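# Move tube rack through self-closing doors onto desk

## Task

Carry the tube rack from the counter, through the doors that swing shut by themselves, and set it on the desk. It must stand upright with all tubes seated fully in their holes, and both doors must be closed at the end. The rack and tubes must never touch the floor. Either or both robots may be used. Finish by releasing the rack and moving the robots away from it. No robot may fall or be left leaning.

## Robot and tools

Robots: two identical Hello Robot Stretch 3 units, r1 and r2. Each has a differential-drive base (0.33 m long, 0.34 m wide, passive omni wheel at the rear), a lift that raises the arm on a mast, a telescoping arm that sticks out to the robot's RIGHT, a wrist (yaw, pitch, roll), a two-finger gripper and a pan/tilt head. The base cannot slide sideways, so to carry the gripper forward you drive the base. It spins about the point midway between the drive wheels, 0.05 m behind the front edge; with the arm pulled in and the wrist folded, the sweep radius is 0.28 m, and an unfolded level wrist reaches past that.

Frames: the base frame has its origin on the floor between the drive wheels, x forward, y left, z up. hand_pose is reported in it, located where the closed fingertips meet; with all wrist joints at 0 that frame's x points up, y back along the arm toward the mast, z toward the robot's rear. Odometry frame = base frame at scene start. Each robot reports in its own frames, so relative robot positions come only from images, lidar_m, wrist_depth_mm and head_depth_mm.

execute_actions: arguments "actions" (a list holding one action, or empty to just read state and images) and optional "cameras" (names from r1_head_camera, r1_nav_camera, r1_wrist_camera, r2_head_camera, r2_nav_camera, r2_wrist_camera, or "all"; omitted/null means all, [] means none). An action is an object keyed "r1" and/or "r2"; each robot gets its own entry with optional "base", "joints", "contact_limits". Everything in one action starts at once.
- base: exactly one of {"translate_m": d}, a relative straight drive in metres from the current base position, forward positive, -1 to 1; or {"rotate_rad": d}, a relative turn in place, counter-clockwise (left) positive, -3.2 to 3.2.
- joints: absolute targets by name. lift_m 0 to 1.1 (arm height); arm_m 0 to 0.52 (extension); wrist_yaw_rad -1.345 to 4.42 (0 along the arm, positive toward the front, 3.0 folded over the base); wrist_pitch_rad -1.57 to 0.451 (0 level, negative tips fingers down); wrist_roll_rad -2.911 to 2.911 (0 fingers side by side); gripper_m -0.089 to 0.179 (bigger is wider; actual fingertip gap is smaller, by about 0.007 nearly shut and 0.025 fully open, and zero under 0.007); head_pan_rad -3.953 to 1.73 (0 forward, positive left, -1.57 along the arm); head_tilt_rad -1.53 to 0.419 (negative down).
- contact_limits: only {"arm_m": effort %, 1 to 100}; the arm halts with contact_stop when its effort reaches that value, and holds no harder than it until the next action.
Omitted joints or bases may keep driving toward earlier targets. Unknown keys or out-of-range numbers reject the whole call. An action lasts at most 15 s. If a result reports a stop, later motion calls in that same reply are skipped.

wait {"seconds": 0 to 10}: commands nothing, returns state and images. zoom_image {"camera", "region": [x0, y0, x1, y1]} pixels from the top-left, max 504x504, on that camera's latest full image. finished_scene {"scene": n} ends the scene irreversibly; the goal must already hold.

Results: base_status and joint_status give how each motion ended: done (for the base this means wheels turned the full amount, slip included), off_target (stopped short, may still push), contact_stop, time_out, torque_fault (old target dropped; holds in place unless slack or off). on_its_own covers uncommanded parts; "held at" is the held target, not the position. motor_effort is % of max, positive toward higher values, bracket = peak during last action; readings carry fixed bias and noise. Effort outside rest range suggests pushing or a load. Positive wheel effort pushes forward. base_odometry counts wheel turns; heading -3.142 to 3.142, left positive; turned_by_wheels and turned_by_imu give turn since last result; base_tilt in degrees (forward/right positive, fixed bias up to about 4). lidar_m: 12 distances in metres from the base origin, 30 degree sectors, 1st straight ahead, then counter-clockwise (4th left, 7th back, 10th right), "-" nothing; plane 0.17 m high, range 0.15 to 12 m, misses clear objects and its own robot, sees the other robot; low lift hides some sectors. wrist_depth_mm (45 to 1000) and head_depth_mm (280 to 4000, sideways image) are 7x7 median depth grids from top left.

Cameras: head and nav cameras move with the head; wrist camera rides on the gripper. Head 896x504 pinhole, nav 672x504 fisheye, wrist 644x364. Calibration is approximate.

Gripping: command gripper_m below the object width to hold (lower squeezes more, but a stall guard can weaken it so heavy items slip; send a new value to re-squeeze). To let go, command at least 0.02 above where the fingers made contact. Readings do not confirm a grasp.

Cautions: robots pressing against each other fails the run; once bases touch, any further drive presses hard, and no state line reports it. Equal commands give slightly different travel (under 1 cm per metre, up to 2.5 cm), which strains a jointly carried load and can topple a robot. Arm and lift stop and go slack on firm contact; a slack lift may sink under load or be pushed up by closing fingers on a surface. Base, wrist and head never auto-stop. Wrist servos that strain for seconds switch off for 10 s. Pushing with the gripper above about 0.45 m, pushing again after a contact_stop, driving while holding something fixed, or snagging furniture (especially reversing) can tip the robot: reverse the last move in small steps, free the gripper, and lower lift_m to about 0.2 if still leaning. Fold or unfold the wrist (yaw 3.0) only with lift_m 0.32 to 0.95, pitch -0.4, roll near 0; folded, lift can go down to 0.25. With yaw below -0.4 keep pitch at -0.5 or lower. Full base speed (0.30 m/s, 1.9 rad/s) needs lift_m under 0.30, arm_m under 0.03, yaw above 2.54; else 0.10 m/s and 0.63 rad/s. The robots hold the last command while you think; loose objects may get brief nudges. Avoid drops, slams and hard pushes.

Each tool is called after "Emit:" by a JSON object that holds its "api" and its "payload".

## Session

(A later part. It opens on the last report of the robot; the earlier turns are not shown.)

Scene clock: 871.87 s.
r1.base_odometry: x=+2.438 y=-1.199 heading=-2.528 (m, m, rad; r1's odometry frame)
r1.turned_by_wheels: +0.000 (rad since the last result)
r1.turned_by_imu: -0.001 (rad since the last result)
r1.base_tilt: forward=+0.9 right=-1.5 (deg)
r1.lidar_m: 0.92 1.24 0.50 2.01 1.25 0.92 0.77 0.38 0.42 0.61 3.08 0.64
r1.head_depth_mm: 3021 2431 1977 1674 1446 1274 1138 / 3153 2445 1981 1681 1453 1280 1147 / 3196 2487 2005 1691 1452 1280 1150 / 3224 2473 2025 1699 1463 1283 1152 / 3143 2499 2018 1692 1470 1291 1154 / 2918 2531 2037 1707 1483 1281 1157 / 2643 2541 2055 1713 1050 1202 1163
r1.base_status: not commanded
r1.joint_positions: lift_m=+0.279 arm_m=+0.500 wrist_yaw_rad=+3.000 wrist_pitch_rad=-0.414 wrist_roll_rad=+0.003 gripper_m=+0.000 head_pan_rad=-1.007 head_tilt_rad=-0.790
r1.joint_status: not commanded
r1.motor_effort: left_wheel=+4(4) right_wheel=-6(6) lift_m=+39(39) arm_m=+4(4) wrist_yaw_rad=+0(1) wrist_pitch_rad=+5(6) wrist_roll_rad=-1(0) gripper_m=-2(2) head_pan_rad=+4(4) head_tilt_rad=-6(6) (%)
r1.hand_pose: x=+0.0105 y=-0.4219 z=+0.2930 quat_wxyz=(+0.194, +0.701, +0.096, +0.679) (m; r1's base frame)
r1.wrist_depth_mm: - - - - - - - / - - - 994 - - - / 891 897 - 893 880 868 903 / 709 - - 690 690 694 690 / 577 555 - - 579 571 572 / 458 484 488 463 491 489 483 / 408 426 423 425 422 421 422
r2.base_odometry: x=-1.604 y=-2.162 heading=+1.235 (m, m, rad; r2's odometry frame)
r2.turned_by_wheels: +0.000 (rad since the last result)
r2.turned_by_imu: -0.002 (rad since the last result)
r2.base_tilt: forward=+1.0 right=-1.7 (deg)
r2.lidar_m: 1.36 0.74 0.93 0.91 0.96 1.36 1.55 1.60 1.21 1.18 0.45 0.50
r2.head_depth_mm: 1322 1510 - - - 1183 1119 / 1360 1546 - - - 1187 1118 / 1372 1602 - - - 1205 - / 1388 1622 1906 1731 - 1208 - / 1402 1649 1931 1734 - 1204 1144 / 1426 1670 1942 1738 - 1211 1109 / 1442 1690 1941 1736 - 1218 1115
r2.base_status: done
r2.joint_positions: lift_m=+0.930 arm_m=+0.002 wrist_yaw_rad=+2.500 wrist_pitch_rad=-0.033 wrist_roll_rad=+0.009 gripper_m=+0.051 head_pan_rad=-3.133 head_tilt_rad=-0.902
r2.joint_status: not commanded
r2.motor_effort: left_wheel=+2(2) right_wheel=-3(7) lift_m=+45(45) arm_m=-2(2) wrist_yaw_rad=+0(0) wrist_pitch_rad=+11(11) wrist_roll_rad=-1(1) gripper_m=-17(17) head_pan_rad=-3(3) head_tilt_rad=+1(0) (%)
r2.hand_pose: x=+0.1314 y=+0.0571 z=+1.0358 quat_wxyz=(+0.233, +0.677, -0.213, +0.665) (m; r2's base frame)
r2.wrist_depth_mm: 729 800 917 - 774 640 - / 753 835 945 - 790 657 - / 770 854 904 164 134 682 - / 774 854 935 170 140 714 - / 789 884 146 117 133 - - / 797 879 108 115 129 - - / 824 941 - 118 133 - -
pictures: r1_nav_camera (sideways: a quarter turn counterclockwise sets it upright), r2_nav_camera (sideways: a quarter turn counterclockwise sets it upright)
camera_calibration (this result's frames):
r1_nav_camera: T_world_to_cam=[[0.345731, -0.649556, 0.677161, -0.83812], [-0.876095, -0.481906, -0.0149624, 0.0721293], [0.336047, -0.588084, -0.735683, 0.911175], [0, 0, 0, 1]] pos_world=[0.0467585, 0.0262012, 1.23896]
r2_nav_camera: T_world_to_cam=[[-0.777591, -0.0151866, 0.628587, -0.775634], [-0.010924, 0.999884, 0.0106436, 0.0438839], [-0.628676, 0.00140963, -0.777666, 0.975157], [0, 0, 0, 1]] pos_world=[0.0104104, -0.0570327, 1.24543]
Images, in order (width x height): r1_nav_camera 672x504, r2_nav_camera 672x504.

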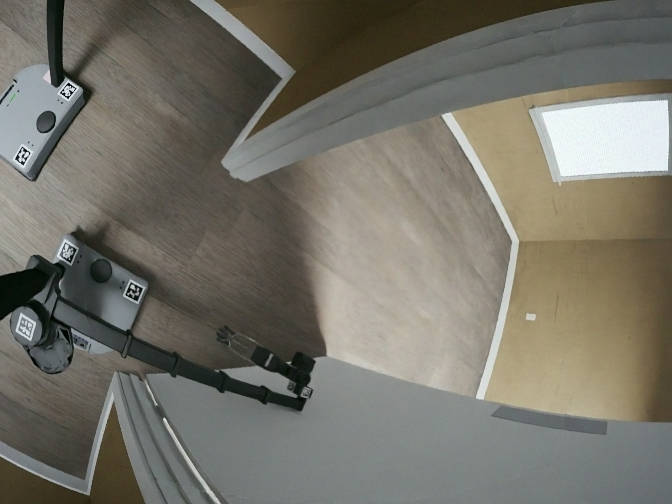

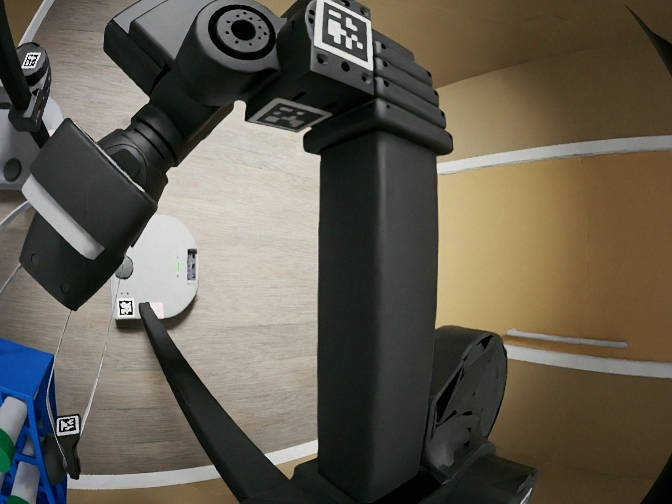

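Emit:
{"api": "execute_actions", "payload": {"actions": [{"r1":{"joints":{"arm_m":0.0}},"r2":{"base":{"translate_m":-0.05}}}], "cameras": []}}

Emit:
{"api": "execute_actions", "payload": {"actions": [{"r1":{"base":{"rotate_rad":-1.225}}}], "cameras": []}}

Emit:
{"api": "execute_actions", "payload": {"actions": [{"r1":{"base":{"translate_m":-0.85}}}], "cameras": ["r1_nav_camera"]}}

Emit:
{"api": "execute_actions", "payload": {"actions": [{"r1":{"base":{"rotate_rad":2.81},"joints":{"head_pan_rad":0,"head_tilt_rad":-0.4,"lift_m":0.78}}}], "cameras": ["r1_nav_camera","r1_head_camera"]}}

Scene clock: 892.37 s.
r1.base_odometry: x=+2.438 y=-1.199 heading=-2.528 (m, m, rad; r1's odometry frame)
r1.turned_by_wheels: +0.000 (rad since the last result)
r1.turned_by_imu: -0.009 (rad since the last result)
r1.base_tilt: forward=+0.6 right=-1.5 (deg)
r1.lidar_m: 0.89 1.24 0.54 2.01 1.25 0.93 0.79 0.37 0.30 0.30 0.31 0.43
r1.head_depth_mm: - 285 312 364 438 549 733 / - 293 333 393 481 616 857 / - 306 356 427 530 704 1016 / 291 326 384 467 593 817 1120 / 302 349 416 515 674 974 1152 / 320 375 453 573 777 1208 1158 / 342 405 498 648 921 1209 1161
r1.base_status: not commanded
r1.joint_positions: lift_m=+0.279 arm_m=+0.000 wrist_yaw_rad=+3.003 wrist_pitch_rad=-0.414 wrist_roll_rad=+0.002 gripper_m=+0.000 head_pan_rad=-1.007 head_tilt_rad=-0.792
r1.joint_status: all done
r1.motor_effort: left_wheel=-1(5) right_wheel=+1(6) lift_m=+38(39) arm_m=-6(28) wrist_yaw_rad=-2(60) wrist_pitch_rad=+6(6) wrist_roll_rad=+0(1) gripper_m=-3(2) head_pan_rad=+4(5) head_tilt_rad=-5(6) (%)
r1.hand_pose: x=+0.0099 y=+0.0774 z=+0.2930 quat_wxyz=(+0.194, +0.701, +0.097, +0.680) (m; r1's base frame)
r1.wrist_depth_mm: - - - - - - - / - - - - 726 - - / 880 - 885 794 598 655 876 / 709 677 705 665 657 681 676 / 570 585 596 - 571 581 574 / 488 507 - - 493 490 477 / - - - - 432 423 422
r2.base_odometry: x=-1.620 y=-2.210 heading=+1.235 (m, m, rad; r2's odometry frame)
r2.turned_by_wheels: +0.000 (rad since the last result)
r2.turned_by_imu: -0.001 (rad since the last result)
r2.base_tilt: forward=+1.1 right=-1.5 (deg)
r2.lidar_m: 0.80 0.79 0.94 0.92 0.96 1.36 1.50 1.58 1.21 1.17 0.49 0.49
r2.head_depth_mm: 1286 1477 - - - 1186 1118 / 1314 1500 - - - 1189 1121 / 1327 1552 - - - 1202 - / 1347 1576 1859 1729 - 1202 - / 1360 1603 1881 1726 - 1209 1143 / 1379 1610 1885 1731 - 1209 1110 / 1392 1639 1937 1741 - 1212 1114
r2.base_status: done
r2.joint_positions: lift_m=+0.930 arm_m=+0.002 wrist_yaw_rad=+2.500 wrist_pitch_rad=-0.033 wrist_roll_rad=+0.009 gripper_m=+0.051 head_pan_rad=-3.133 head_tilt_rad=-0.902
r2.joint_status: not commanded
r2.motor_effort: left_wheel=+2(4) right_wheel=-2(7) lift_m=+45(45) arm_m=-2(2) wrist_yaw_rad=+0(0) wrist_pitch_rad=+11(11) wrist_roll_rad=-1(1) gripper_m=-17(16) head_pan_rad=-2(2) head_tilt_rad=+0(0) (%)
r2.hand_pose: x=+0.1314 y=+0.0571 z=+1.0358 quat_wxyz=(+0.233, +0.677, -0.213, +0.665) (m; r2's base frame)
r2.wrist_depth_mm: 719 812 919 - 842 656 594 / 745 820 943 - 868 676 598 / 765 848 942 164 134 702 607 / 786 871 932 169 140 716 613 / 781 894 146 117 133 730 626 / 795 892 108 115 129 727 625 / 803 968 - 118 134 786 640
pictures: none
No camera images: the call's "cameras" was empty. Leave "cameras" out to get every camera's image.

Scene clock: 894.57 s.
r1.base_odometry: x=+2.438 y=-1.199 heading=+2.530 (m, m, rad; r1's odometry frame)
r1.turned_by_wheels: -1.225 (rad since the last result)
r1.turned_by_imu: -1.218 (rad since the last result)
r1.base_tilt: forward=+0.8 right=-1.5 (deg)
r1.lidar_m: 0.30 0.36 0.64 1.20 0.54 2.01 1.54 0.99 0.90 0.37 0.32 0.29
r1.head_depth_mm: 316 352 403 501 778 1211 1138 / 333 378 434 510 621 867 1123 / 337 388 454 545 678 905 1130 / 311 354 412 491 609 800 1102 / 293 326 373 437 529 668 901 / - 301 341 395 466 572 735 / - 288 314 359 418 500 620
r1.base_status: done
r1.joint_positions: lift_m=+0.279 arm_m=+0.000 wrist_yaw_rad=+3.002 wrist_pitch_rad=-0.414 wrist_roll_rad=+0.002 gripper_m=+0.000 head_pan_rad=-1.007 head_tilt_rad=-0.792
r1.joint_status: not commanded
r1.motor_effort: left_wheel=+2(9) right_wheel=-2(6) lift_m=+39(38) arm_m=-6(6) wrist_yaw_rad=-2(2) wrist_pitch_rad=+5(5) wrist_roll_rad=+0(0) gripper_m=-2(3) head_pan_rad=+5(5) head_tilt_rad=-5(5) (%)
r1.hand_pose: x=+0.0100 y=+0.0774 z=+0.2930 quat_wxyz=(+0.194, +0.701, +0.097, +0.680) (m; r1's base frame)
r1.wrist_depth_mm: - - - - - 580 477 / - - - - - 611 463 / 547 - 886 890 892 651 454 / 515 618 726 708 701 676 442 / 511 569 592 - 586 571 423 / 494 503 - - 494 491 415 / - - - - 421 421 408
r2.base_odometry: x=-1.620 y=-2.210 heading=+1.235 (m, m, rad; r2's odometry frame)
r2.turned_by_wheels: +0.000 (rad since the last result)
r2.turned_by_imu: +0.000 (rad since the last result)
r2.base_tilt: forward=+1.0 right=-1.7 (deg)
r2.lidar_m: 0.80 0.79 0.94 0.92 0.96 1.36 1.50 1.58 1.21 1.17 0.98 0.41
r2.head_depth_mm: 1287 1468 - - - 1188 1120 / 1316 1504 - - - 1186 1122 / 1327 1555 - - - 1201 - / 1340 1579 1869 1720 - 1202 - / 1364 1585 1885 1731 - 1203 1147 / 1385 1616 1891 1747 - 1213 1113 / 1394 1629 1932 1739 - 1217 1113
r2.base_status: not commanded
r2.joint_positions: lift_m=+0.930 arm_m=+0.002 wrist_yaw_rad=+2.500 wrist_pitch_rad=-0.033 wrist_roll_rad=+0.009 gripper_m=+0.051 head_pan_rad=-3.133 head_tilt_rad=-0.902
r2.joint_status: not commanded
r2.motor_effort: left_wheel=+2(2) right_wheel=-3(3) lift_m=+45(45) arm_m=-2(3) wrist_yaw_rad=+0(0) wrist_pitch_rad=+11(11) wrist_roll_rad=-1(1) gripper_m=-17(17) head_pan_rad=-3(2) head_tilt_rad=+0(1) (%)
r2.hand_pose: x=+0.1314 y=+0.0571 z=+1.0358 quat_wxyz=(+0.233, +0.677, -0.213, +0.665) (m; r2's base frame)
r2.wrist_depth_mm: 725 817 930 - 846 661 589 / 747 823 950 - 868 675 603 / 765 842 915 165 134 694 608 / 773 859 946 170 139 724 614 / 796 897 146 117 133 731 623 / 815 876 108 115 129 740 636 / 821 960 - 118 134 800 634
pictures: none
No camera images: the call's "cameras" was empty. Leave "cameras" out to get every camera's image.

Scene clock: 899.10 s.
r1.base_odometry: x=+3.134 y=-1.687 heading=+2.530 (m, m, rad; r1's odometry frame)
r1.turned_by_wheels: +0.000 (rad since the last result)
r1.turned_by_imu: -0.009 (rad since the last result)
r1.base_tilt: forward=+0.7 right=-1.3 (deg)
r1.lidar_m: 1.10 0.61 0.62 1.50 1.34 1.20 1.04 0.66 0.60 0.60 0.73 0.99
r1.head_depth_mm: 629 696 780 895 1042 1215 1139 / 685 768 875 1017 1208 1280 1142 / 757 858 994 1180 1383 1281 1145 / 845 972 1151 1405 1457 1284 1152 / 952 1123 1346 1593 1467 1291 1154 / 1013 1131 1276 1486 1477 1300 1157 / 954 1050 1180 1344 1460 1306 1160
r1.base_status: done
r1.joint_positions: lift_m=+0.279 arm_m=+0.000 wrist_yaw_rad=+3.002 wrist_pitch_rad=-0.414 wrist_roll_rad=+0.002 gripper_m=+0.000 head_pan_rad=-1.007 head_tilt_rad=-0.792
r1.joint_status: not commanded
r1.motor_effort: left_wheel=+2(6) right_wheel=-2(6) lift_m=+39(38) arm_m=-6(6) wrist_yaw_rad=-2(2) wrist_pitch_rad=+6(5) wrist_roll_rad=+0(0) gripper_m=-2(2) head_pan_rad=+4(4) head_tilt_rad=-5(6) (%)
r1.hand_pose: x=+0.0101 y=+0.0774 z=+0.2930 quat_wxyz=(+0.194, +0.701, +0.097, +0.680) (m; r1's base frame)
r1.wrist_depth_mm: - - - - - - - / - - - - - 683 - / 900 - 893 891 564 532 822 / 701 678 716 692 574 504 501 / 583 581 590 - 567 551 545 / 484 500 - - 476 488 486 / - - - - 421 423 422
r2.base_odometry: x=-1.620 y=-2.210 heading=+1.235 (m, m, rad; r2's odometry frame)
r2.turned_by_wheels: +0.000 (rad since the last result)
r2.turned_by_imu: +0.000 (rad since the last result)
r2.base_tilt: forward=+1.0 right=-1.6 (deg)
r2.lidar_m: 0.80 0.79 0.94 0.92 0.96 1.36 1.50 1.58 0.60 1.18 0.99 0.82
r2.head_depth_mm: 1288 1476 - - - 1187 1116 / 1315 1499 - - - 1184 1118 / 1326 1542 - - - 1199 - / 1345 1572 1877 1724 - 1203 - / 1359 1589 1873 1736 - 1208 1147 / 1377 1607 1883 1737 - 1215 1113 / 1390 1632 1929 1739 - 1105 1112
r2.base_status: not commanded
r2.joint_positions: lift_m=+0.930 arm_m=+0.002 wrist_yaw_rad=+2.500 wrist_pitch_rad=-0.033 wrist_roll_rad=+0.009 gripper_m=+0.051 head_pan_rad=-3.133 head_tilt_rad=-0.902
r2.joint_status: not commanded
r2.motor_effort: left_wheel=+2(2) right_wheel=-3(3) lift_m=+45(45) arm_m=-3(3) wrist_yaw_rad=+0(0) wrist_pitch_rad=+11(11) wrist_roll_rad=-1(1) gripper_m=-16(17) head_pan_rad=-2(2) head_tilt_rad=+0(1) (%)
r2.hand_pose: x=+0.1314 y=+0.0571 z=+1.0358 quat_wxyz=(+0.233, +0.677, -0.213, +0.665) (m; r2's base frame)
r2.wrist_depth_mm: 717 801 922 - 846 656 588 / 738 829 952 - 864 688 600 / 765 851 929 165 134 702 609 / 771 863 932 170 139 721 609 / 793 874 146 117 133 736 620 / 811 883 108 115 129 729 631 / 815 964 - 118 134 791 632
pictures: r1_nav_camera (sideways: a quarter turn counterclockwise sets it upright)
camera_calibration (this result's frames):
r1_nav_camera: T_world_to_cam=[[0.346253, -0.650365, 0.676117, -0.836762], [-0.876101, -0.481898, -0.0148754, 0.072016], [0.335494, -0.587196, -0.736644, 0.912429], [0, 0, 0, 1]] pos_world=[0.0467104, 0.0262773, 1.23896]
Images, in order (width x height): r1_nav_camera 672x504.

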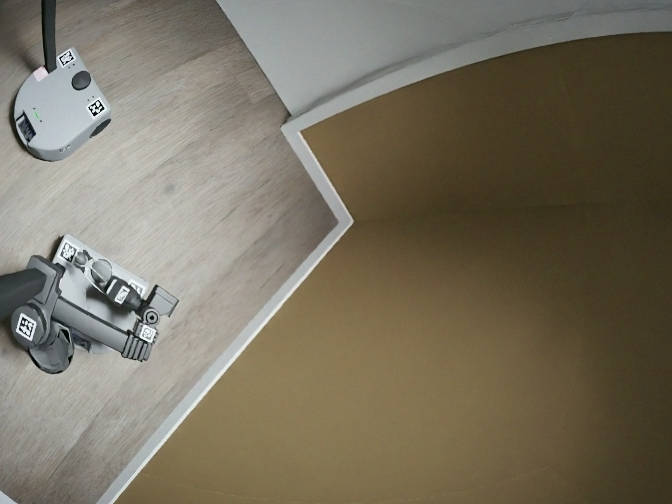

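Scene clock: 904.47 s.
r1.base_odometry: x=+3.134 y=-1.687 heading=-0.943 (m, m, rad; r1's odometry frame)
r1.turned_by_wheels: +2.810 (rad since the last result)
r1.turned_by_imu: +2.801 (rad since the last result)
r1.base_tilt: forward=+0.7 right=-1.4 (deg)
r1.lidar_m: 1.20 0.82 0.61 0.60 0.62 0.87 1.00 1.14 0.61 1.49 1.56 1.25
r1.head_depth_mm: 1027 1102 1194 1300 1428 1554 1362 / 1026 1102 1189 1300 1428 1563 1376 / 1028 1098 1191 1299 1430 1557 1375 / 1021 1097 1190 1300 1423 1555 1384 / 1018 1098 1189 1296 1429 1556 1390 / 1024 1098 1186 1293 1429 1557 1393 / 1020 1094 1189 1296 1417 1558 1408
r1.base_status: done
r1.joint_positions: lift_m=+0.779 arm_m=+0.000 wrist_yaw_rad=+3.002 wrist_pitch_rad=-0.414 wrist_roll_rad=+0.002 gripper_m=+0.000 head_pan_rad=-0.007 head_tilt_rad=-0.408
r1.joint_status: all done
r1.motor_effort: left_wheel=-2(8) right_wheel=+2(6) lift_m=+39(39) arm_m=-6(6) wrist_yaw_rad=-1(2) wrist_pitch_rad=+5(5) wrist_roll_rad=+0(0) gripper_m=-2(4) head_pan_rad=+4(59) head_tilt_rad=+6(41) (%)
r1.hand_pose: x=+0.0101 y=+0.0774 z=+0.7929 quat_wxyz=(+0.194, +0.701, +0.097, +0.680) (m; r1's base frame)
r1.wrist_depth_mm: 546 - 585 609 624 655 667 / 584 - 627 649 689 725 729 / 638 - 703 720 773 785 861 / 698 731 778 815 877 901 926 / 795 803 867 - 977 - - / 896 940 - - - - - / 941 962 942 924 931 954 950
r2.base_odometry: x=-1.620 y=-2.210 heading=+1.235 (m, m, rad; r2's odometry frame)
r2.turned_by_wheels: +0.000 (rad since the last result)
r2.turned_by_imu: +0.000 (rad since the last result)
r2.base_tilt: forward=+1.1 right=-1.7 (deg)
r2.lidar_m: 0.80 0.79 0.94 0.92 0.96 1.36 1.50 1.58 0.61 1.17 0.98 0.82
r2.head_depth_mm: 1286 1475 - - - 1187 1117 / 1313 1496 - - - 1189 1120 / 1330 1556 - - - 1203 - / 1343 1572 1859 1717 - 1204 - / 1357 1593 1885 1721 - 1210 1149 / 1379 1611 1899 1739 - 1207 1111 / 1392 1640 1918 1745 - 1090 1062
r2.base_status: not commanded
r2.joint_positions: lift_m=+0.930 arm_m=+0.002 wrist_yaw_rad=+2.500 wrist_pitch_rad=-0.033 wrist_roll_rad=+0.009 gripper_m=+0.051 head_pan_rad=-3.133 head_tilt_rad=-0.902
r2.joint_status: not commanded
r2.motor_effort: left_wheel=+2(2) right_wheel=-3(3) lift_m=+45(45) arm_m=-3(2) wrist_yaw_rad=+0(1) wrist_pitch_rad=+11(11) wrist_roll_rad=-1(1) gripper_m=-17(17) head_pan_rad=-3(3) head_tilt_rad=+0(1) (%)
r2.hand_pose: x=+0.1314 y=+0.0571 z=+1.0358 quat_wxyz=(+0.233, +0.677, -0.213, +0.665) (m; r2's base frame)
r2.wrist_depth_mm: 726 794 932 - 841 663 598 / 734 819 959 - 864 687 600 / 760 849 928 164 134 694 611 / 778 873 933 170 139 708 610 / 780 882 146 117 133 735 619 / 803 879 108 115 129 749 636 / 814 965 - 118 134 784 634
pictures: r1_head_camera (sideways: a quarter turn clockwise sets it upright), r1_nav_camera (sideways: a quarter turn counterclockwise sets it upright)
camera_calibration (this result's frames):
r1_head_camera: T_world_to_cam=[[-0.425863, 0.0336441, -0.904162, 1.2004], [0.0111813, 0.999428, 0.0319226, -0.0409454], [0.904719, 0.00348493, -0.425996, 0.508142], [0, 0, 0, 1]] pos_world=[0.0519394, -0.00123538, 1.30313]
r1_nav_camera: T_world_to_cam=[[0.427888, -0.0581569, 0.901959, -1.13168], [-0.0582153, -0.997629, -0.0367084, 0.095464], [0.901955, -0.0368007, -0.430259, 0.510388], [0, 0, 0, 1]] pos_world=[0.0294427, 0.0482052, 1.24383]
Images, in order (width x height): r1_head_camera 896x504, r1_nav_camera 672x504.

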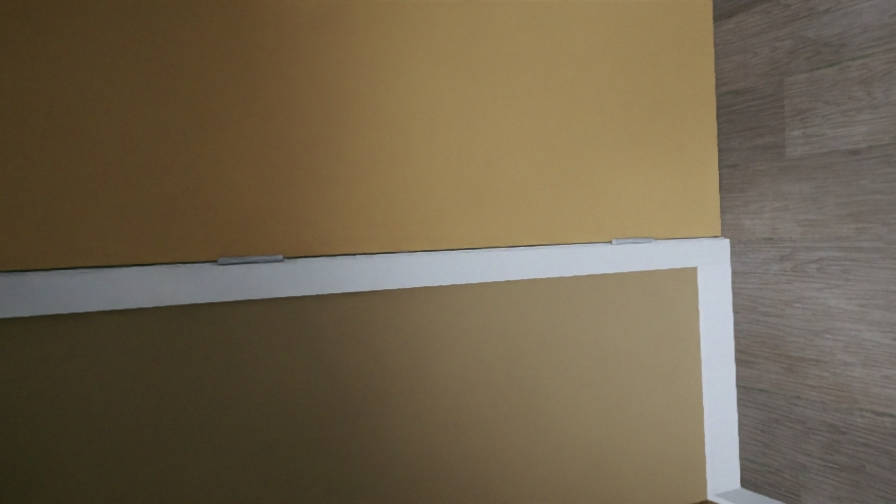

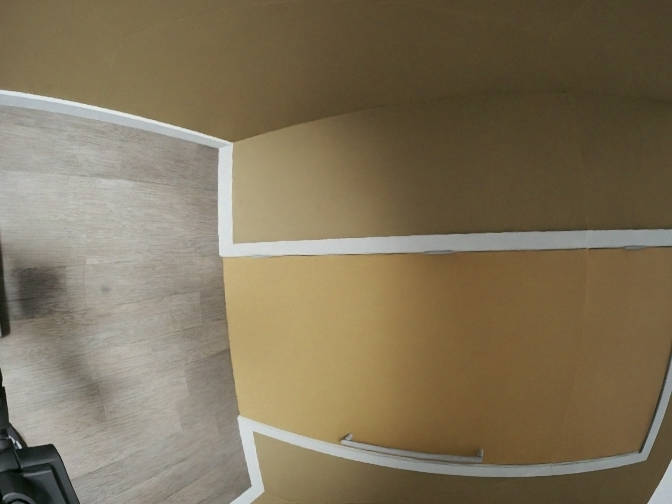

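Emit:
{"api": "execute_actions", "payload": {"actions": [{"r1":{"base":{"rotate_rad":-0.13},"joints":{"wrist_yaw_rad":0.95,"gripper_m":0.12}}}], "cameras": []}}

Emit:
{"api": "execute_actions", "payload": {"actions": [{"r1":{"base":{"translate_m":0.75},"joints":{"wrist_pitch_rad":0,"arm_m":0.3}}}], "cameras": []}}

Emit:
{"api": "execute_actions", "payload": {"actions": [{"r1":{"base":{"rotate_rad":0.13},"joints":{"arm_m":0.42}}}], "cameras": ["r1_wrist_camera","r1_nav_camera"]}}

Scene clock: 912.43 s.
r1.base_odometry: x=+3.134 y=-1.687 heading=-1.073 (m, m, rad; r1's odometry frame)
r1.turned_by_wheels: -0.130 (rad since the last result)
r1.turned_by_imu: -0.131 (rad since the last result)
r1.base_tilt: forward=+0.8 right=-1.4 (deg)
r1.lidar_m: 1.20 0.95 0.64 0.60 0.61 0.77 1.00 1.11 0.61 0.72 1.51 1.30
r1.head_depth_mm: 1074 1158 1254 1383 1516 1604 1363 / 1060 1142 1235 1350 1486 1599 1367 / 1048 1125 1216 1326 1467 1568 1373 / 1032 1112 1200 1306 1432 1571 1379 / 1022 1094 1183 1289 1417 1536 1389 / 1005 1076 1162 1263 1392 1530 1395 / 996 1066 1151 1250 1361 1502 1406
r1.base_status: done
r1.joint_positions: lift_m=+0.779 arm_m=+0.000 wrist_yaw_rad=+0.953 wrist_pitch_rad=-0.414 wrist_roll_rad=+0.002 gripper_m=+0.120 head_pan_rad=-0.007 head_tilt_rad=-0.408
r1.joint_status: all done
r1.motor_effort: left_wheel=+2(6) right_wheel=-2(2) lift_m=+39(40) arm_m=-6(6) wrist_yaw_rad=-3(3) wrist_pitch_rad=+5(6) wrist_roll_rad=+0(0) gripper_m=+0(81) head_pan_rad=+5(5) head_tilt_rad=+6(5) (%)
r1.hand_pose: x=+0.1618 y=-0.2757 z=+0.7929 quat_wxyz=(+0.681, +0.447, -0.549, +0.187) (m; r1's base frame)
r1.wrist_depth_mm: 895 - - - - - 969 / 942 - - - - - - / - - - - - - - / - - - - - - - / - - - - - - - / - - - - - - - / 935 928 921 948 949 935 925
r2.base_odometry: x=-1.620 y=-2.210 heading=+1.235 (m, m, rad; r2's odometry frame)
r2.turned_by_wheels: +0.000 (rad since the last result)
r2.turned_by_imu: +0.000 (rad since the last result)
r2.base_tilt: forward=+0.9 right=-1.7 (deg)
r2.lidar_m: 0.80 0.79 0.94 0.91 0.96 1.36 1.50 1.58 0.61 1.17 0.98 0.82
r2.head_depth_mm: 1286 1473 - - - 1185 1117 / 1312 1497 - - - 1190 1117 / 1324 1545 - - - 1203 - / 1349 1576 1859 1723 - 1205 - / 1357 1591 1876 1728 - 1207 1146 / 1376 1609 1889 1737 - 1213 1111 / 1395 1639 1914 1736 - 1088 1068
r2.base_status: not commanded
r2.joint_positions: lift_m=+0.930 arm_m=+0.002 wrist_yaw_rad=+2.500 wrist_pitch_rad=-0.033 wrist_roll_rad=+0.009 gripper_m=+0.051 head_pan_rad=-3.133 head_tilt_rad=-0.902
r2.joint_status: not commanded
r2.motor_effort: left_wheel=+2(2) right_wheel=-3(3) lift_m=+45(45) arm_m=-2(2) wrist_yaw_rad=+0(0) wrist_pitch_rad=+11(11) wrist_roll_rad=-1(1) gripper_m=-17(17) head_pan_rad=-2(2) head_tilt_rad=+0(0) (%)
r2.hand_pose: x=+0.1314 y=+0.0571 z=+1.0358 quat_wxyz=(+0.233, +0.677, -0.213, +0.665) (m; r2's base frame)
r2.wrist_depth_mm: 716 801 920 - 843 663 590 / 739 829 962 - 854 686 600 / 760 847 912 164 134 705 604 / 782 870 941 170 139 721 612 / 785 884 146 117 132 740 624 / 805 897 108 115 129 734 632 / 819 954 - 118 133 787 641
pictures: none
No camera images: the call's "cameras" was empty. Leave "cameras" out to get every camera's image.

Scene clock: 921.43 s.
r1.base_odometry: x=+3.493 y=-2.346 heading=-1.073 (m, m, rad; r1's odometry frame)
r1.turned_by_wheels: +0.000 (rad since the last result)
r1.turned_by_imu: +0.003 (rad since the last result)
r1.base_tilt: forward=+0.8 right=-1.6 (deg)
r1.lidar_m: 0.47 0.47 0.61 0.67 0.68 0.87 1.74 1.12 1.52 1.41 0.74 0.50
r1.head_depth_mm: 388 418 454 497 548 611 689 / 383 413 447 488 538 600 675 / 378 407 441 480 529 588 660 / 374 401 434 473 520 576 646 / 369 396 428 466 511 566 633 / 365 391 422 459 503 551 612 / 360 387 417 444 483 528 595
r1.base_status: done
r1.joint_positions: lift_m=+0.779 arm_m=+0.300 wrist_yaw_rad=+0.951 wrist_pitch_rad=-0.023 wrist_roll_rad=+0.002 gripper_m=+0.120 head_pan_rad=-0.007 head_tilt_rad=-0.408
r1.joint_status: all done
r1.motor_effort: left_wheel=+2(6) right_wheel=+0(2) lift_m=+40(40) arm_m=+4(4) wrist_yaw_rad=-1(2) wrist_pitch_rad=+8(9) wrist_roll_rad=+0(0) gripper_m=+0(1) head_pan_rad=+4(4) head_tilt_rad=+6(6) (%)
r1.hand_pose: x=+0.1866 y=-0.5932 z=+0.8881 quat_wxyz=(+0.632, +0.331, -0.625, +0.316) (m; r1's base frame)
r1.wrist_depth_mm: 344 390 458 591 767 810 696 / 347 410 471 605 802 823 688 / 361 412 476 624 828 843 720 / 365 422 477 631 875 884 733 / 372 423 523 658 881 877 764 / 384 - 546 701 922 879 775 / 380 459 565 715 - 976 765
r2.base_odometry: x=-1.620 y=-2.210 heading=+1.235 (m, m, rad; r2's odometry frame)
r2.turned_by_wheels: +0.000 (rad since the last result)
r2.turned_by_imu: -0.001 (rad since the last result)
r2.base_tilt: forward=+1.1 right=-1.6 (deg)
r2.lidar_m: 0.80 0.79 0.94 0.92 0.96 1.36 1.50 1.12 1.21 1.18 0.99 0.83
r2.head_depth_mm: 1291 1468 - - - 1186 1114 / 1286 1497 - - - 1186 1118 / 936 1547 - - - 1199 - / 1263 1567 1870 1717 - 1208 - / 1304 1592 1870 1691 - 1208 1144 / 1319 1616 1887 1510 - 1211 1111 / 1307 1634 1886 1516 - 1218 1114
r2.base_status: not commanded
r2.joint_positions: lift_m=+0.930 arm_m=+0.002 wrist_yaw_rad=+2.500 wrist_pitch_rad=-0.033 wrist_roll_rad=+0.009 gripper_m=+0.051 head_pan_rad=-3.133 head_tilt_rad=-0.902
r2.joint_status: not commanded
r2.motor_effort: left_wheel=+2(2) right_wheel=-3(3) lift_m=+45(45) arm_m=-3(3) wrist_yaw_rad=+1(0) wrist_pitch_rad=+11(11) wrist_roll_rad=-1(1) gripper_m=-17(17) head_pan_rad=-3(3) head_tilt_rad=+1(0) (%)
r2.hand_pose: x=+0.1314 y=+0.0571 z=+1.0358 quat_wxyz=(+0.233, +0.677, -0.213, +0.665) (m; r2's base frame)
r2.wrist_depth_mm: 718 815 918 - 835 674 587 / 737 823 954 - 858 684 598 / 761 850 943 164 134 701 605 / 774 875 953 169 139 718 613 / 781 897 146 117 133 740 624 / 813 886 108 115 129 729 628 / 816 952 - 118 134 799 643
pictures: none
No camera images: the call's "cameras" was empty. Leave "cameras" out to get every camera's image.

Scene clock: 923.57 s.
r1.base_odometry: x=+3.493 y=-2.346 heading=-0.943 (m, m, rad; r1's odometry frame)
r1.turned_by_wheels: +0.130 (rad since the last result)
r1.turned_by_imu: +0.129 (rad since the last result)
r1.base_tilt: forward=+0.7 right=-1.4 (deg)
r1.lidar_m: 0.47 0.48 0.69 0.67 0.70 0.98 1.75 1.12 1.46 1.42 0.65 0.48
r1.head_depth_mm: 370 398 432 472 519 574 646 / 370 399 432 471 518 575 644 / 370 398 431 470 517 573 645 / 370 398 431 470 516 574 644 / 370 397 431 469 516 573 634 / 370 393 425 454 499 554 634 / 357 384 416 459 514 570 640
r1.base_status: done
r1.joint_positions: lift_m=+0.779 arm_m=+0.420 wrist_yaw_rad=+0.951 wrist_pitch_rad=-0.023 wrist_roll_rad=+0.002 gripper_m=+0.120 head_pan_rad=-0.007 head_tilt_rad=-0.408
r1.joint_status: all done
r1.motor_effort: left_wheel=-2(7) right_wheel=+2(5) lift_m=+39(40) arm_m=+4(4) wrist_yaw_rad=+0(1) wrist_pitch_rad=+8(9) wrist_roll_rad=+0(1) gripper_m=+0(1) head_pan_rad=+4(5) head_tilt_rad=+5(5) (%)
r1.hand_pose: x=+0.1866 y=-0.7132 z=+0.8882 quat_wxyz=(+0.632, +0.331, -0.625, +0.316) (m; r1's base frame)
r1.wrist_depth_mm: 293 325 357 429 540 679 608 / 298 338 370 435 561 721 628 / 304 341 382 458 586 737 643 / 307 349 397 471 605 743 659 / 318 352 412 495 629 793 673 / 323 - 427 513 642 790 689 / 326 388 454 536 710 876 677
r2.base_odometry: x=-1.620 y=-2.210 heading=+1.235 (m, m, rad; r2's odometry frame)
r2.turned_by_wheels: +0.000 (rad since the last result)
r2.turned_by_imu: +0.000 (rad since the last result)
r2.base_tilt: forward=+1.0 right=-1.6 (deg)
r2.lidar_m: 0.80 0.79 0.94 0.91 0.96 1.36 1.50 1.12 1.20 1.17 0.98 0.82
r2.head_depth_mm: 1268 1472 - - - 1184 1117 / 898 1497 - - - 1187 1122 / 1274 1544 - - - 1202 - / 1294 1567 1870 1719 - 1202 - / 1305 1593 1881 1666 - 1205 1142 / 1318 1609 1884 1522 - 1209 1110 / 1317 1637 1891 1524 - 1216 1112
r2.base_status: not commanded
r2.joint_positions: lift_m=+0.930 arm_m=+0.002 wrist_yaw_rad=+2.500 wrist_pitch_rad=-0.033 wrist_roll_rad=+0.009 gripper_m=+0.051 head_pan_rad=-3.133 head_tilt_rad=-0.902
r2.joint_status: not commanded
r2.motor_effort: left_wheel=+2(2) right_wheel=-3(3) lift_m=+45(45) arm_m=-2(2) wrist_yaw_rad=-1(1) wrist_pitch_rad=+11(11) wrist_roll_rad=-1(1) gripper_m=-17(17) head_pan_rad=-3(2) head_tilt_rad=+1(0) (%)
r2.hand_pose: x=+0.1314 y=+0.0571 z=+1.0358 quat_wxyz=(+0.233, +0.677, -0.213, +0.665) (m; r2's base frame)
r2.wrist_depth_mm: 726 811 930 - 837 654 591 / 736 823 932 - 863 680 599 / 758 848 925 165 134 701 610 / 772 877 944 169 139 715 621 / 788 878 146 117 133 735 620 / 810 879 108 115 129 740 627 / 813 971 - 118 134 801 633
pictures: r1_nav_camera (sideways: a quarter turn counterclockwise sets it upright), r1_wrist_camera
camera_calibration (this result's frames):
r1_nav_camera: T_world_to_cam=[[0.427821, -0.0581554, 0.901991, -1.13172], [-0.0582101, -0.997629, -0.0367122, 0.0954689], [0.901987, -0.0367988, -0.430192, 0.510301], [0, 0, 0, 1]] pos_world=[0.0294469, 0.0482052, 1.24383]
r1_wrist_camera: T_world_to_cam=[[-0.607767, -0.793391, -0.0339179, -0.425307], [-0.179707, 0.179015, -0.967295, 1.04472], [0.773514, -0.581795, -0.251377, -0.173028], [0, 0, 0, 1]] pos_world=[0.0630964, -0.625122, 0.952635]
Images, in order (width x height): r1_nav_camera 672x504, r1_wrist_camera 644x364.

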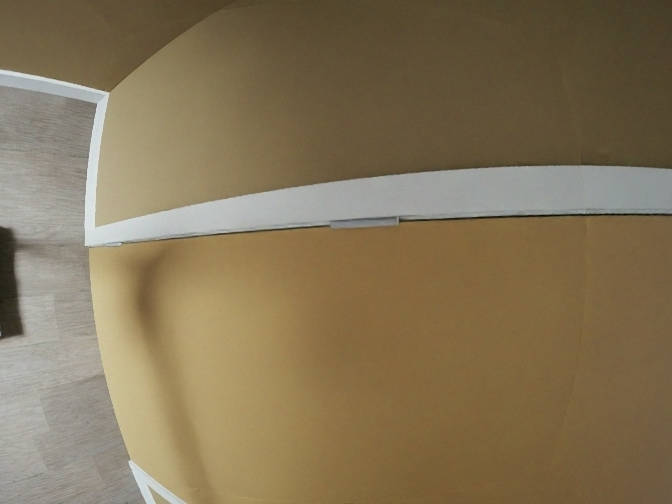

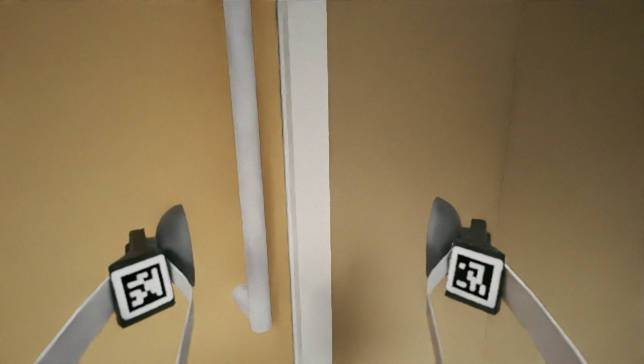

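Emit:
{"api": "execute_actions", "payload": {"actions": [{"r1":{"base":{"translate_m":0.15},"joints":{"lift_m":0.86}}}], "cameras": ["r1_wrist_camera"]}}

Scene clock: 929.53 s.
r1.base_odometry: x=+3.581 y=-2.467 heading=-0.943 (m, m, rad; r1's odometry frame)
r1.turned_by_wheels: +0.000 (rad since the last result)
r1.turned_by_imu: -0.001 (rad since the last result)
r1.base_tilt: forward=+0.8 right=-1.5 (deg)
r1.lidar_m: 0.32 0.32 0.47 0.66 0.70 0.98 1.90 1.26 1.47 1.10 0.44 0.33
r1.head_depth_mm: - - 285 303 333 370 416 / - - 284 303 333 370 416 / - - 284 303 333 370 415 / - - 284 303 333 369 416 / - - 284 303 333 369 415 / - - 284 302 324 355 400 / - - - 291 315 349 399
r1.base_status: done
r1.joint_positions: lift_m=+0.859 arm_m=+0.420 wrist_yaw_rad=+0.951 wrist_pitch_rad=-0.023 wrist_roll_rad=+0.002 gripper_m=+0.120 head_pan_rad=-0.007 head_tilt_rad=-0.408
r1.joint_status: all done
r1.motor_effort: left_wheel=-2(4) right_wheel=+2(5) lift_m=+40(41) arm_m=+4(4) wrist_yaw_rad=+0(1) wrist_pitch_rad=+9(9) wrist_roll_rad=+0(0) gripper_m=+0(0) head_pan_rad=+4(5) head_tilt_rad=+5(6) (%)
r1.hand_pose: x=+0.1866 y=-0.7132 z=+0.9682 quat_wxyz=(+0.632, +0.331, -0.625, +0.316) (m; r1's base frame)
r1.wrist_depth_mm: 180 200 227 254 311 419 581 / 185 204 235 262 326 445 592 / 188 210 244 274 340 469 629 / 191 213 250 284 354 498 646 / 197 214 264 298 357 560 667 / 200 - 269 306 375 629 697 / 201 235 280 320 422 594 696
r2.base_odometry: x=-1.620 y=-2.210 heading=+1.235 (m, m, rad; r2's odometry frame)
r2.turned_by_wheels: +0.000 (rad since the last result)
r2.turned_by_imu: +0.000 (rad since the last result)
r2.base_tilt: forward=+1.1 right=-1.7 (deg)
r2.lidar_m: 0.80 0.79 0.94 0.92 0.96 1.37 1.50 1.25 1.21 1.17 0.99 0.82
r2.head_depth_mm: 1288 1475 - - - 1188 1119 / 1309 1504 - - - 1188 1115 / 1329 1550 - - - 1202 - / 1341 1564 1864 1722 - 1203 - / 1361 1599 1868 1645 - 1208 1144 / 1376 1614 1888 1551 - 1209 1113 / 1391 1607 1883 1700 - 1216 1117
r2.base_status: not commanded
r2.joint_positions: lift_m=+0.930 arm_m=+0.002 wrist_yaw_rad=+2.500 wrist_pitch_rad=-0.033 wrist_roll_rad=+0.009 gripper_m=+0.051 head_pan_rad=-3.133 head_tilt_rad=-0.902
r2.joint_status: not commanded
r2.motor_effort: left_wheel=+2(2) right_wheel=-3(3) lift_m=+45(45) arm_m=-2(2) wrist_yaw_rad=+1(0) wrist_pitch_rad=+11(11) wrist_roll_rad=-1(1) gripper_m=-17(17) head_pan_rad=-2(2) head_tilt_rad=+0(1) (%)
r2.hand_pose: x=+0.1314 y=+0.0571 z=+1.0358 quat_wxyz=(+0.233, +0.677, -0.213, +0.665) (m; r2's base frame)
r2.wrist_depth_mm: 733 805 924 - 840 664 587 / 744 827 963 - 867 682 598 / 751 837 924 165 134 701 608 / 765 876 955 170 139 720 610 / 781 881 146 117 132 738 626 / 801 879 108 115 129 732 628 / 821 965 - 118 134 782 628
pictures: r1_wrist_camera
camera_calibration (this result's frames):
r1_wrist_camera: T_world_to_cam=[[-0.607764, -0.793393, -0.0339222, -0.422592], [-0.179607, 0.178944, -0.967326, 1.12209], [0.77354, -0.581813, -0.251255, -0.153053], [0, 0, 0, 1]] pos_world=[0.0630928, -0.625121, 1.03264]
Images, in order (width x height): r1_wrist_camera 644x364.

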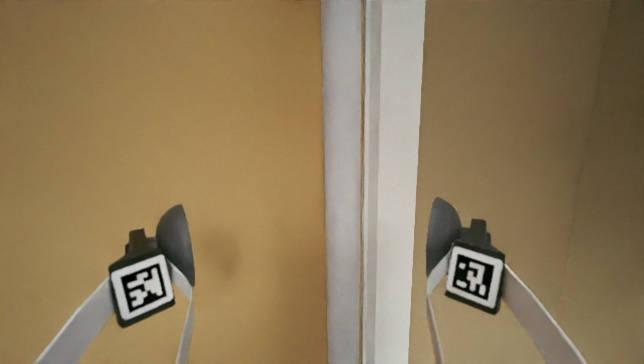

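Emit:
{"api": "execute_actions", "payload": {"actions": [{"r1":{"base":{"translate_m":0.045},"joints":{"arm_m":0.5}}}], "cameras": ["r1_wrist_camera"]}}

Emit:
{"api": "execute_actions", "payload": {"actions": [{"r1":{"joints":{"gripper_m":-0.035}}}], "cameras": ["r1_wrist_camera"]}}

Emit:
{"api": "execute_actions", "payload": {"actions": [{"r1":{"base":{"translate_m":-0.2},"joints":{"arm_m":0.47}}}], "cameras": ["r1_wrist_camera"]}}

Scene clock: 935.53 s.
r1.base_odometry: x=+3.607 y=-2.504 heading=-0.943 (m, m, rad; r1's odometry frame)
r1.turned_by_wheels: +0.000 (rad since the last result)
r1.turned_by_imu: -0.001 (rad since the last result)
r1.base_tilt: forward=+0.9 right=-1.4 (deg)
r1.lidar_m: 0.28 0.27 0.40 0.66 0.70 0.98 1.94 1.30 1.47 0.89 0.38 0.28
r1.head_depth_mm: - - - - 286 309 347 / - - - - 286 308 346 / - - - - 286 309 346 / - - - - 286 308 346 / - - - - 285 308 346 / - - - - 285 302 336 / - - - - - 288 324
r1.base_status: done
r1.joint_positions: lift_m=+0.859 arm_m=+0.500 wrist_yaw_rad=+0.951 wrist_pitch_rad=-0.023 wrist_roll_rad=+0.002 gripper_m=+0.120 head_pan_rad=-0.007 head_tilt_rad=-0.408
r1.joint_status: all done
r1.motor_effort: left_wheel=-2(4) right_wheel=+2(7) lift_m=+39(40) arm_m=+4(5) wrist_yaw_rad=-1(1) wrist_pitch_rad=+8(9) wrist_roll_rad=+0(0) gripper_m=+0(1) head_pan_rad=+5(5) head_tilt_rad=+5(5) (%)
r1.hand_pose: x=+0.1866 y=-0.7932 z=+0.9682 quat_wxyz=(+0.632, +0.331, -0.625, +0.316) (m; r1's base frame)
r1.wrist_depth_mm: 145 159 122 215 263 339 465 / 147 163 176 221 275 356 514 / 151 167 182 228 288 378 544 / 154 171 187 238 297 402 562 / 158 171 197 247 299 443 577 / 162 - 206 255 321 510 601 / - 189 212 264 345 459 615
r2.base_odometry: x=-1.620 y=-2.210 heading=+1.235 (m, m, rad; r2's odometry frame)
r2.turned_by_wheels: +0.000 (rad since the last result)
r2.turned_by_imu: +0.000 (rad since the last result)
r2.base_tilt: forward=+0.9 right=-1.7 (deg)
r2.lidar_m: 0.80 0.79 0.94 0.92 0.96 1.36 1.50 1.30 1.21 1.18 0.99 0.83
r2.head_depth_mm: 1284 1479 - - - 1186 1116 / 1314 1497 - - - 1191 1117 / 1331 1548 - - - 1196 - / 1347 1571 1870 1727 - 1205 - / 1354 1596 1860 1648 - 1204 1143 / 1375 1606 1827 1573 - 1206 1110 / 1394 1591 1884 1695 - 1216 1112
r2.base_status: not commanded
r2.joint_positions: lift_m=+0.930 arm_m=+0.002 wrist_yaw_rad=+2.500 wrist_pitch_rad=-0.033 wrist_roll_rad=+0.009 gripper_m=+0.051 head_pan_rad=-3.133 head_tilt_rad=-0.902
r2.joint_status: not commanded
r2.motor_effort: left_wheel=+2(2) right_wheel=-3(3) lift_m=+45(45) arm_m=-1(2) wrist_yaw_rad=+1(0) wrist_pitch_rad=+11(11) wrist_roll_rad=-1(1) gripper_m=-17(17) head_pan_rad=-3(2) head_tilt_rad=+0(1) (%)
r2.hand_pose: x=+0.1314 y=+0.0571 z=+1.0358 quat_wxyz=(+0.233, +0.677, -0.213, +0.665) (m; r2's base frame)
r2.wrist_depth_mm: 727 812 935 - 847 667 590 / 742 829 948 - 855 682 599 / 765 853 930 165 134 695 606 / 782 875 933 169 139 720 612 / 799 889 146 117 133 742 623 / 804 891 108 115 129 732 626 / 830 968 - 118 134 792 638
pictures: r1_wrist_camera
camera_calibration (this result's frames):
r1_wrist_camera: T_world_to_cam=[[-0.607768, -0.79339, -0.0339222, -0.486059], [-0.179606, 0.178945, -0.967326, 1.13641], [0.773537, -0.581817, -0.251255, -0.199599], [0, 0, 0, 1]] pos_world=[0.0630925, -0.705119, 1.03264]
Images, in order (width x height): r1_wrist_camera 644x364.

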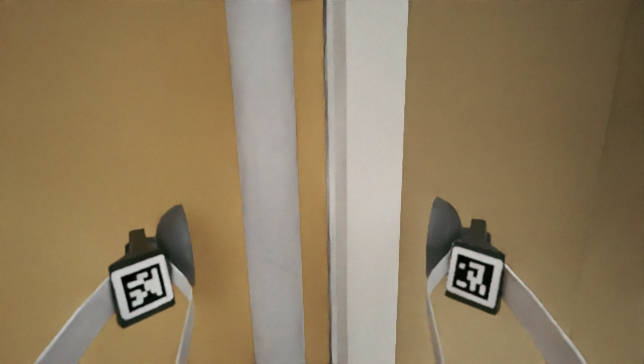

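Scene clock: 937.87 s.
r1.base_odometry: x=+3.607 y=-2.504 heading=-0.943 (m, m, rad; r1's odometry frame)
r1.turned_by_wheels: +0.001 (rad since the last result)
r1.turned_by_imu: +0.000 (rad since the last result)
r1.base_tilt: forward=+0.9 right=-1.3 (deg)
r1.lidar_m: 0.27 0.27 0.41 0.66 0.70 0.98 1.94 1.30 1.47 0.89 0.37 0.28
r1.head_depth_mm: - - - - 284 307 345 / - - - - 284 307 344 / - - - - 284 307 345 / - - - - 284 307 345 / - - - - 285 307 345 / - - - - 284 301 336 / - - - - - 293 324
r1.base_status: not commanded
r1.joint_positions: lift_m=+0.859 arm_m=+0.500 wrist_yaw_rad=+1.005 wrist_pitch_rad=-0.023 wrist_roll_rad=+0.002 gripper_m=-0.033 head_pan_rad=-0.007 head_tilt_rad=-0.408
r1.joint_status: all done
r1.on_its_own: wrist_yaw_rad is held at +1.003, not at your +0.950, by its stall guard, which is not easing now
r1.motor_effort: left_wheel=+5(11) right_wheel=-8(15) lift_m=+40(40) arm_m=+3(4) wrist_yaw_rad=-2(33) wrist_pitch_rad=+8(9) wrist_roll_rad=+0(0) gripper_m=-3(99) head_pan_rad=+5(4) head_tilt_rad=+6(6) (%)
r1.hand_pose: x=+0.1944 y=-0.7818 z=+0.9682 quat_wxyz=(+0.623, +0.348, -0.616, +0.333) (m; r1's base frame)
r1.wrist_depth_mm: 138 150 169 117 226 300 390 / 141 155 176 122 234 311 416 / 145 159 181 126 244 334 443 / 148 163 187 132 254 349 491 / 152 167 188 136 274 368 522 / 156 173 - 141 320 397 572 / 160 175 210 150 286 425 603
r2.base_odometry: x=-1.620 y=-2.210 heading=+1.235 (m, m, rad; r2's odometry frame)
r2.turned_by_wheels: +0.000 (rad since the last result)
r2.turned_by_imu: +0.000 (rad since the last result)
r2.base_tilt: forward=+1.0 right=-1.6 (deg)
r2.lidar_m: 0.80 0.79 0.94 0.91 0.96 1.36 1.50 1.30 1.21 1.17 0.98 0.82
r2.head_depth_mm: 1283 1468 - - - 1186 1121 / 1309 1496 - - - 1186 1115 / 1330 1547 - - - 1202 - / 1340 1569 1874 1727 - 1210 - / 1358 1588 1851 1645 - 1207 1145 / 1378 1604 1834 1566 - 1209 1110 / 1396 1583 1882 1699 - 1211 1110
r2.base_status: not commanded
r2.joint_positions: lift_m=+0.930 arm_m=+0.002 wrist_yaw_rad=+2.500 wrist_pitch_rad=-0.033 wrist_roll_rad=+0.009 gripper_m=+0.051 head_pan_rad=-3.133 head_tilt_rad=-0.902
r2.joint_status: not commanded
r2.motor_effort: left_wheel=+2(2) right_wheel=-3(3) lift_m=+45(45) arm_m=-3(2) wrist_yaw_rad=+0(1) wrist_pitch_rad=+11(11) wrist_roll_rad=-1(1) gripper_m=-17(17) head_pan_rad=-3(3) head_tilt_rad=+0(0) (%)
r2.hand_pose: x=+0.1314 y=+0.0571 z=+1.0358 quat_wxyz=(+0.233, +0.677, -0.213, +0.665) (m; r2's base frame)
r2.wrist_depth_mm: 724 806 927 - 843 657 588 / 732 829 937 - 855 682 593 / 756 839 920 165 134 698 608 / 769 865 932 170 139 730 620 / 789 887 146 117 133 739 620 / 800 885 108 115 129 736 631 / 816 959 - 118 134 782 637
pictures: r1_wrist_camera
camera_calibration (this result's frames):
r1_wrist_camera: T_world_to_cam=[[-0.56384, -0.825187, -0.0339306, -0.505666], [-0.188895, 0.168846, -0.967373, 1.12976], [0.803992, -0.539034, -0.251076, -0.171587], [0, 0, 0, 1]] pos_world=[0.0662449, -0.700516, 1.03266]
Images, in order (width x height): r1_wrist_camera 644x364.

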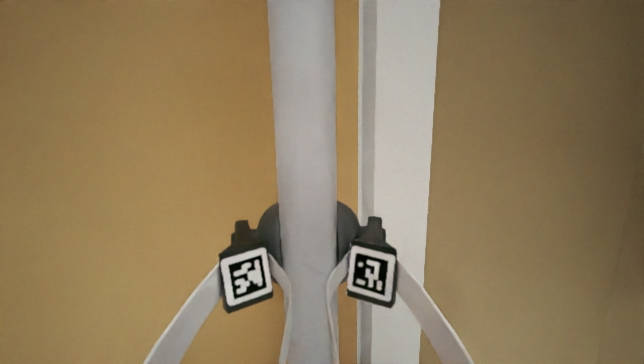

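Scene clock: 941.57 s.
r1.base_odometry: x=+3.489 y=-2.342 heading=-0.942 (m, m, rad; r1's odometry frame)
r1.turned_by_wheels: +0.000 (rad since the last result)
r1.turned_by_imu: -0.001 (rad since the last result)
r1.base_tilt: forward=+0.8 right=-1.4 (deg)
r1.lidar_m: 0.44 0.48 0.69 0.67 0.70 0.99 1.74 1.11 1.46 1.42 0.51 0.44
r1.head_depth_mm: 334 359 387 420 460 508 566 / 341 367 396 431 473 524 587 / 348 375 406 442 488 541 608 / 355 383 416 455 502 559 632 / 364 392 427 466 517 572 641 / 371 397 426 460 505 561 640 / 361 388 421 467 520 576 647
r1.base_status: done
r1.joint_positions: lift_m=+0.859 arm_m=+0.470 wrist_yaw_rad=+1.075 wrist_pitch_rad=-0.023 wrist_roll_rad=+0.002 gripper_m=-0.019 head_pan_rad=-0.007 head_tilt_rad=-0.408
r1.joint_status: all done
r1.on_its_own: wrist_yaw_rad is held at +1.066, not at your +0.950, by its stall guard, which is not easing now; gripper_m is held at -0.020, not at your -0.035, by its stall guard, which is not easing now
r1.motor_effort: left_wheel=+5(15) right_wheel=-8(23) lift_m=+39(40) arm_m=-1(18) wrist_yaw_rad=-8(43) wrist_pitch_rad=+8(8) wrist_roll_rad=+0(1) gripper_m=-22(28) head_pan_rad=+5(4) head_tilt_rad=+5(5) (%)
r1.hand_pose: x=+0.2035 y=-0.7366 z=+0.9683 quat_wxyz=(+0.611, +0.369, -0.604, +0.355) (m; r1's base frame)
r1.wrist_depth_mm: 163 169 179 122 467 552 620 / 167 175 185 126 485 587 625 / 172 180 192 131 514 617 640 / 178 186 198 137 528 644 656 / 182 192 204 141 567 673 650 / 187 199 217 146 606 738 671 / 195 205 223 156 584 771 685
r2.base_odometry: x=-1.620 y=-2.210 heading=+1.235 (m, m, rad; r2's odometry frame)
r2.turned_by_wheels: +0.000 (rad since the last result)
r2.turned_by_imu: +0.000 (rad since the last result)
r2.base_tilt: forward=+0.9 right=-1.7 (deg)
r2.lidar_m: 0.80 0.79 0.94 0.91 0.96 1.33 1.33 1.11 1.20 1.17 0.99 0.82
r2.head_depth_mm: 1099 1298 - - - 1187 1117 / 1163 1326 - - - 1186 1118 / 1205 1401 - - - 1204 - / 1253 1458 1756 1730 - 1206 - / 1301 1528 1861 1664 - 1209 1147 / 1353 1601 1891 1521 - 1213 1110 / 1393 1638 1877 1523 - 1211 1118
r2.base_status: not commanded
r2.joint_positions: lift_m=+0.930 arm_m=+0.002 wrist_yaw_rad=+2.500 wrist_pitch_rad=-0.033 wrist_roll_rad=+0.009 gripper_m=+0.051 head_pan_rad=-3.133 head_tilt_rad=-0.902
r2.joint_status: not commanded
r2.motor_effort: left_wheel=+2(2) right_wheel=-3(3) lift_m=+45(45) arm_m=-2(1) wrist_yaw_rad=+0(2) wrist_pitch_rad=+11(11) wrist_roll_rad=-1(1) gripper_m=-17(17) head_pan_rad=-3(3) head_tilt_rad=+0(0) (%)
r2.hand_pose: x=+0.1314 y=+0.0571 z=+1.0358 quat_wxyz=(+0.233, +0.677, -0.213, +0.665) (m; r2's base frame)
r2.wrist_depth_mm: 722 810 922 - 838 665 594 / 743 818 946 - 853 679 593 / 754 839 923 165 134 696 608 / 771 856 937 169 139 717 624 / 774 885 145 117 133 736 614 / 806 877 108 115 129 737 635 / 820 941 - 118 134 799 639
pictures: r1_wrist_camera
camera_calibration (this result's frames):
r1_wrist_camera: T_world_to_cam=[[-0.504662, -0.862647, -0.0339996, -0.502859], [-0.200059, 0.155167, -0.967419, 1.11614], [0.839817, -0.481417, -0.250887, -0.119565], [0, 0, 0, 1]] pos_world=[0.069933, -0.664538, 1.03268]
Images, in order (width x height): r1_wrist_camera 644x364.

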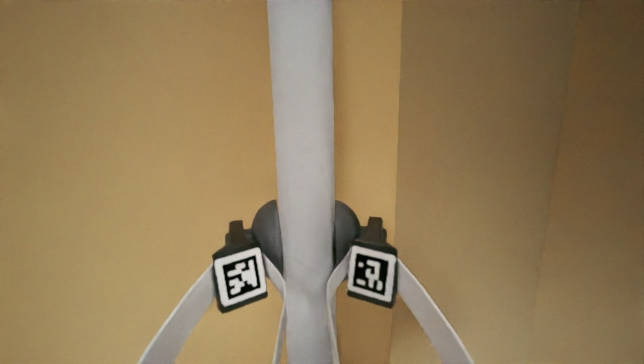

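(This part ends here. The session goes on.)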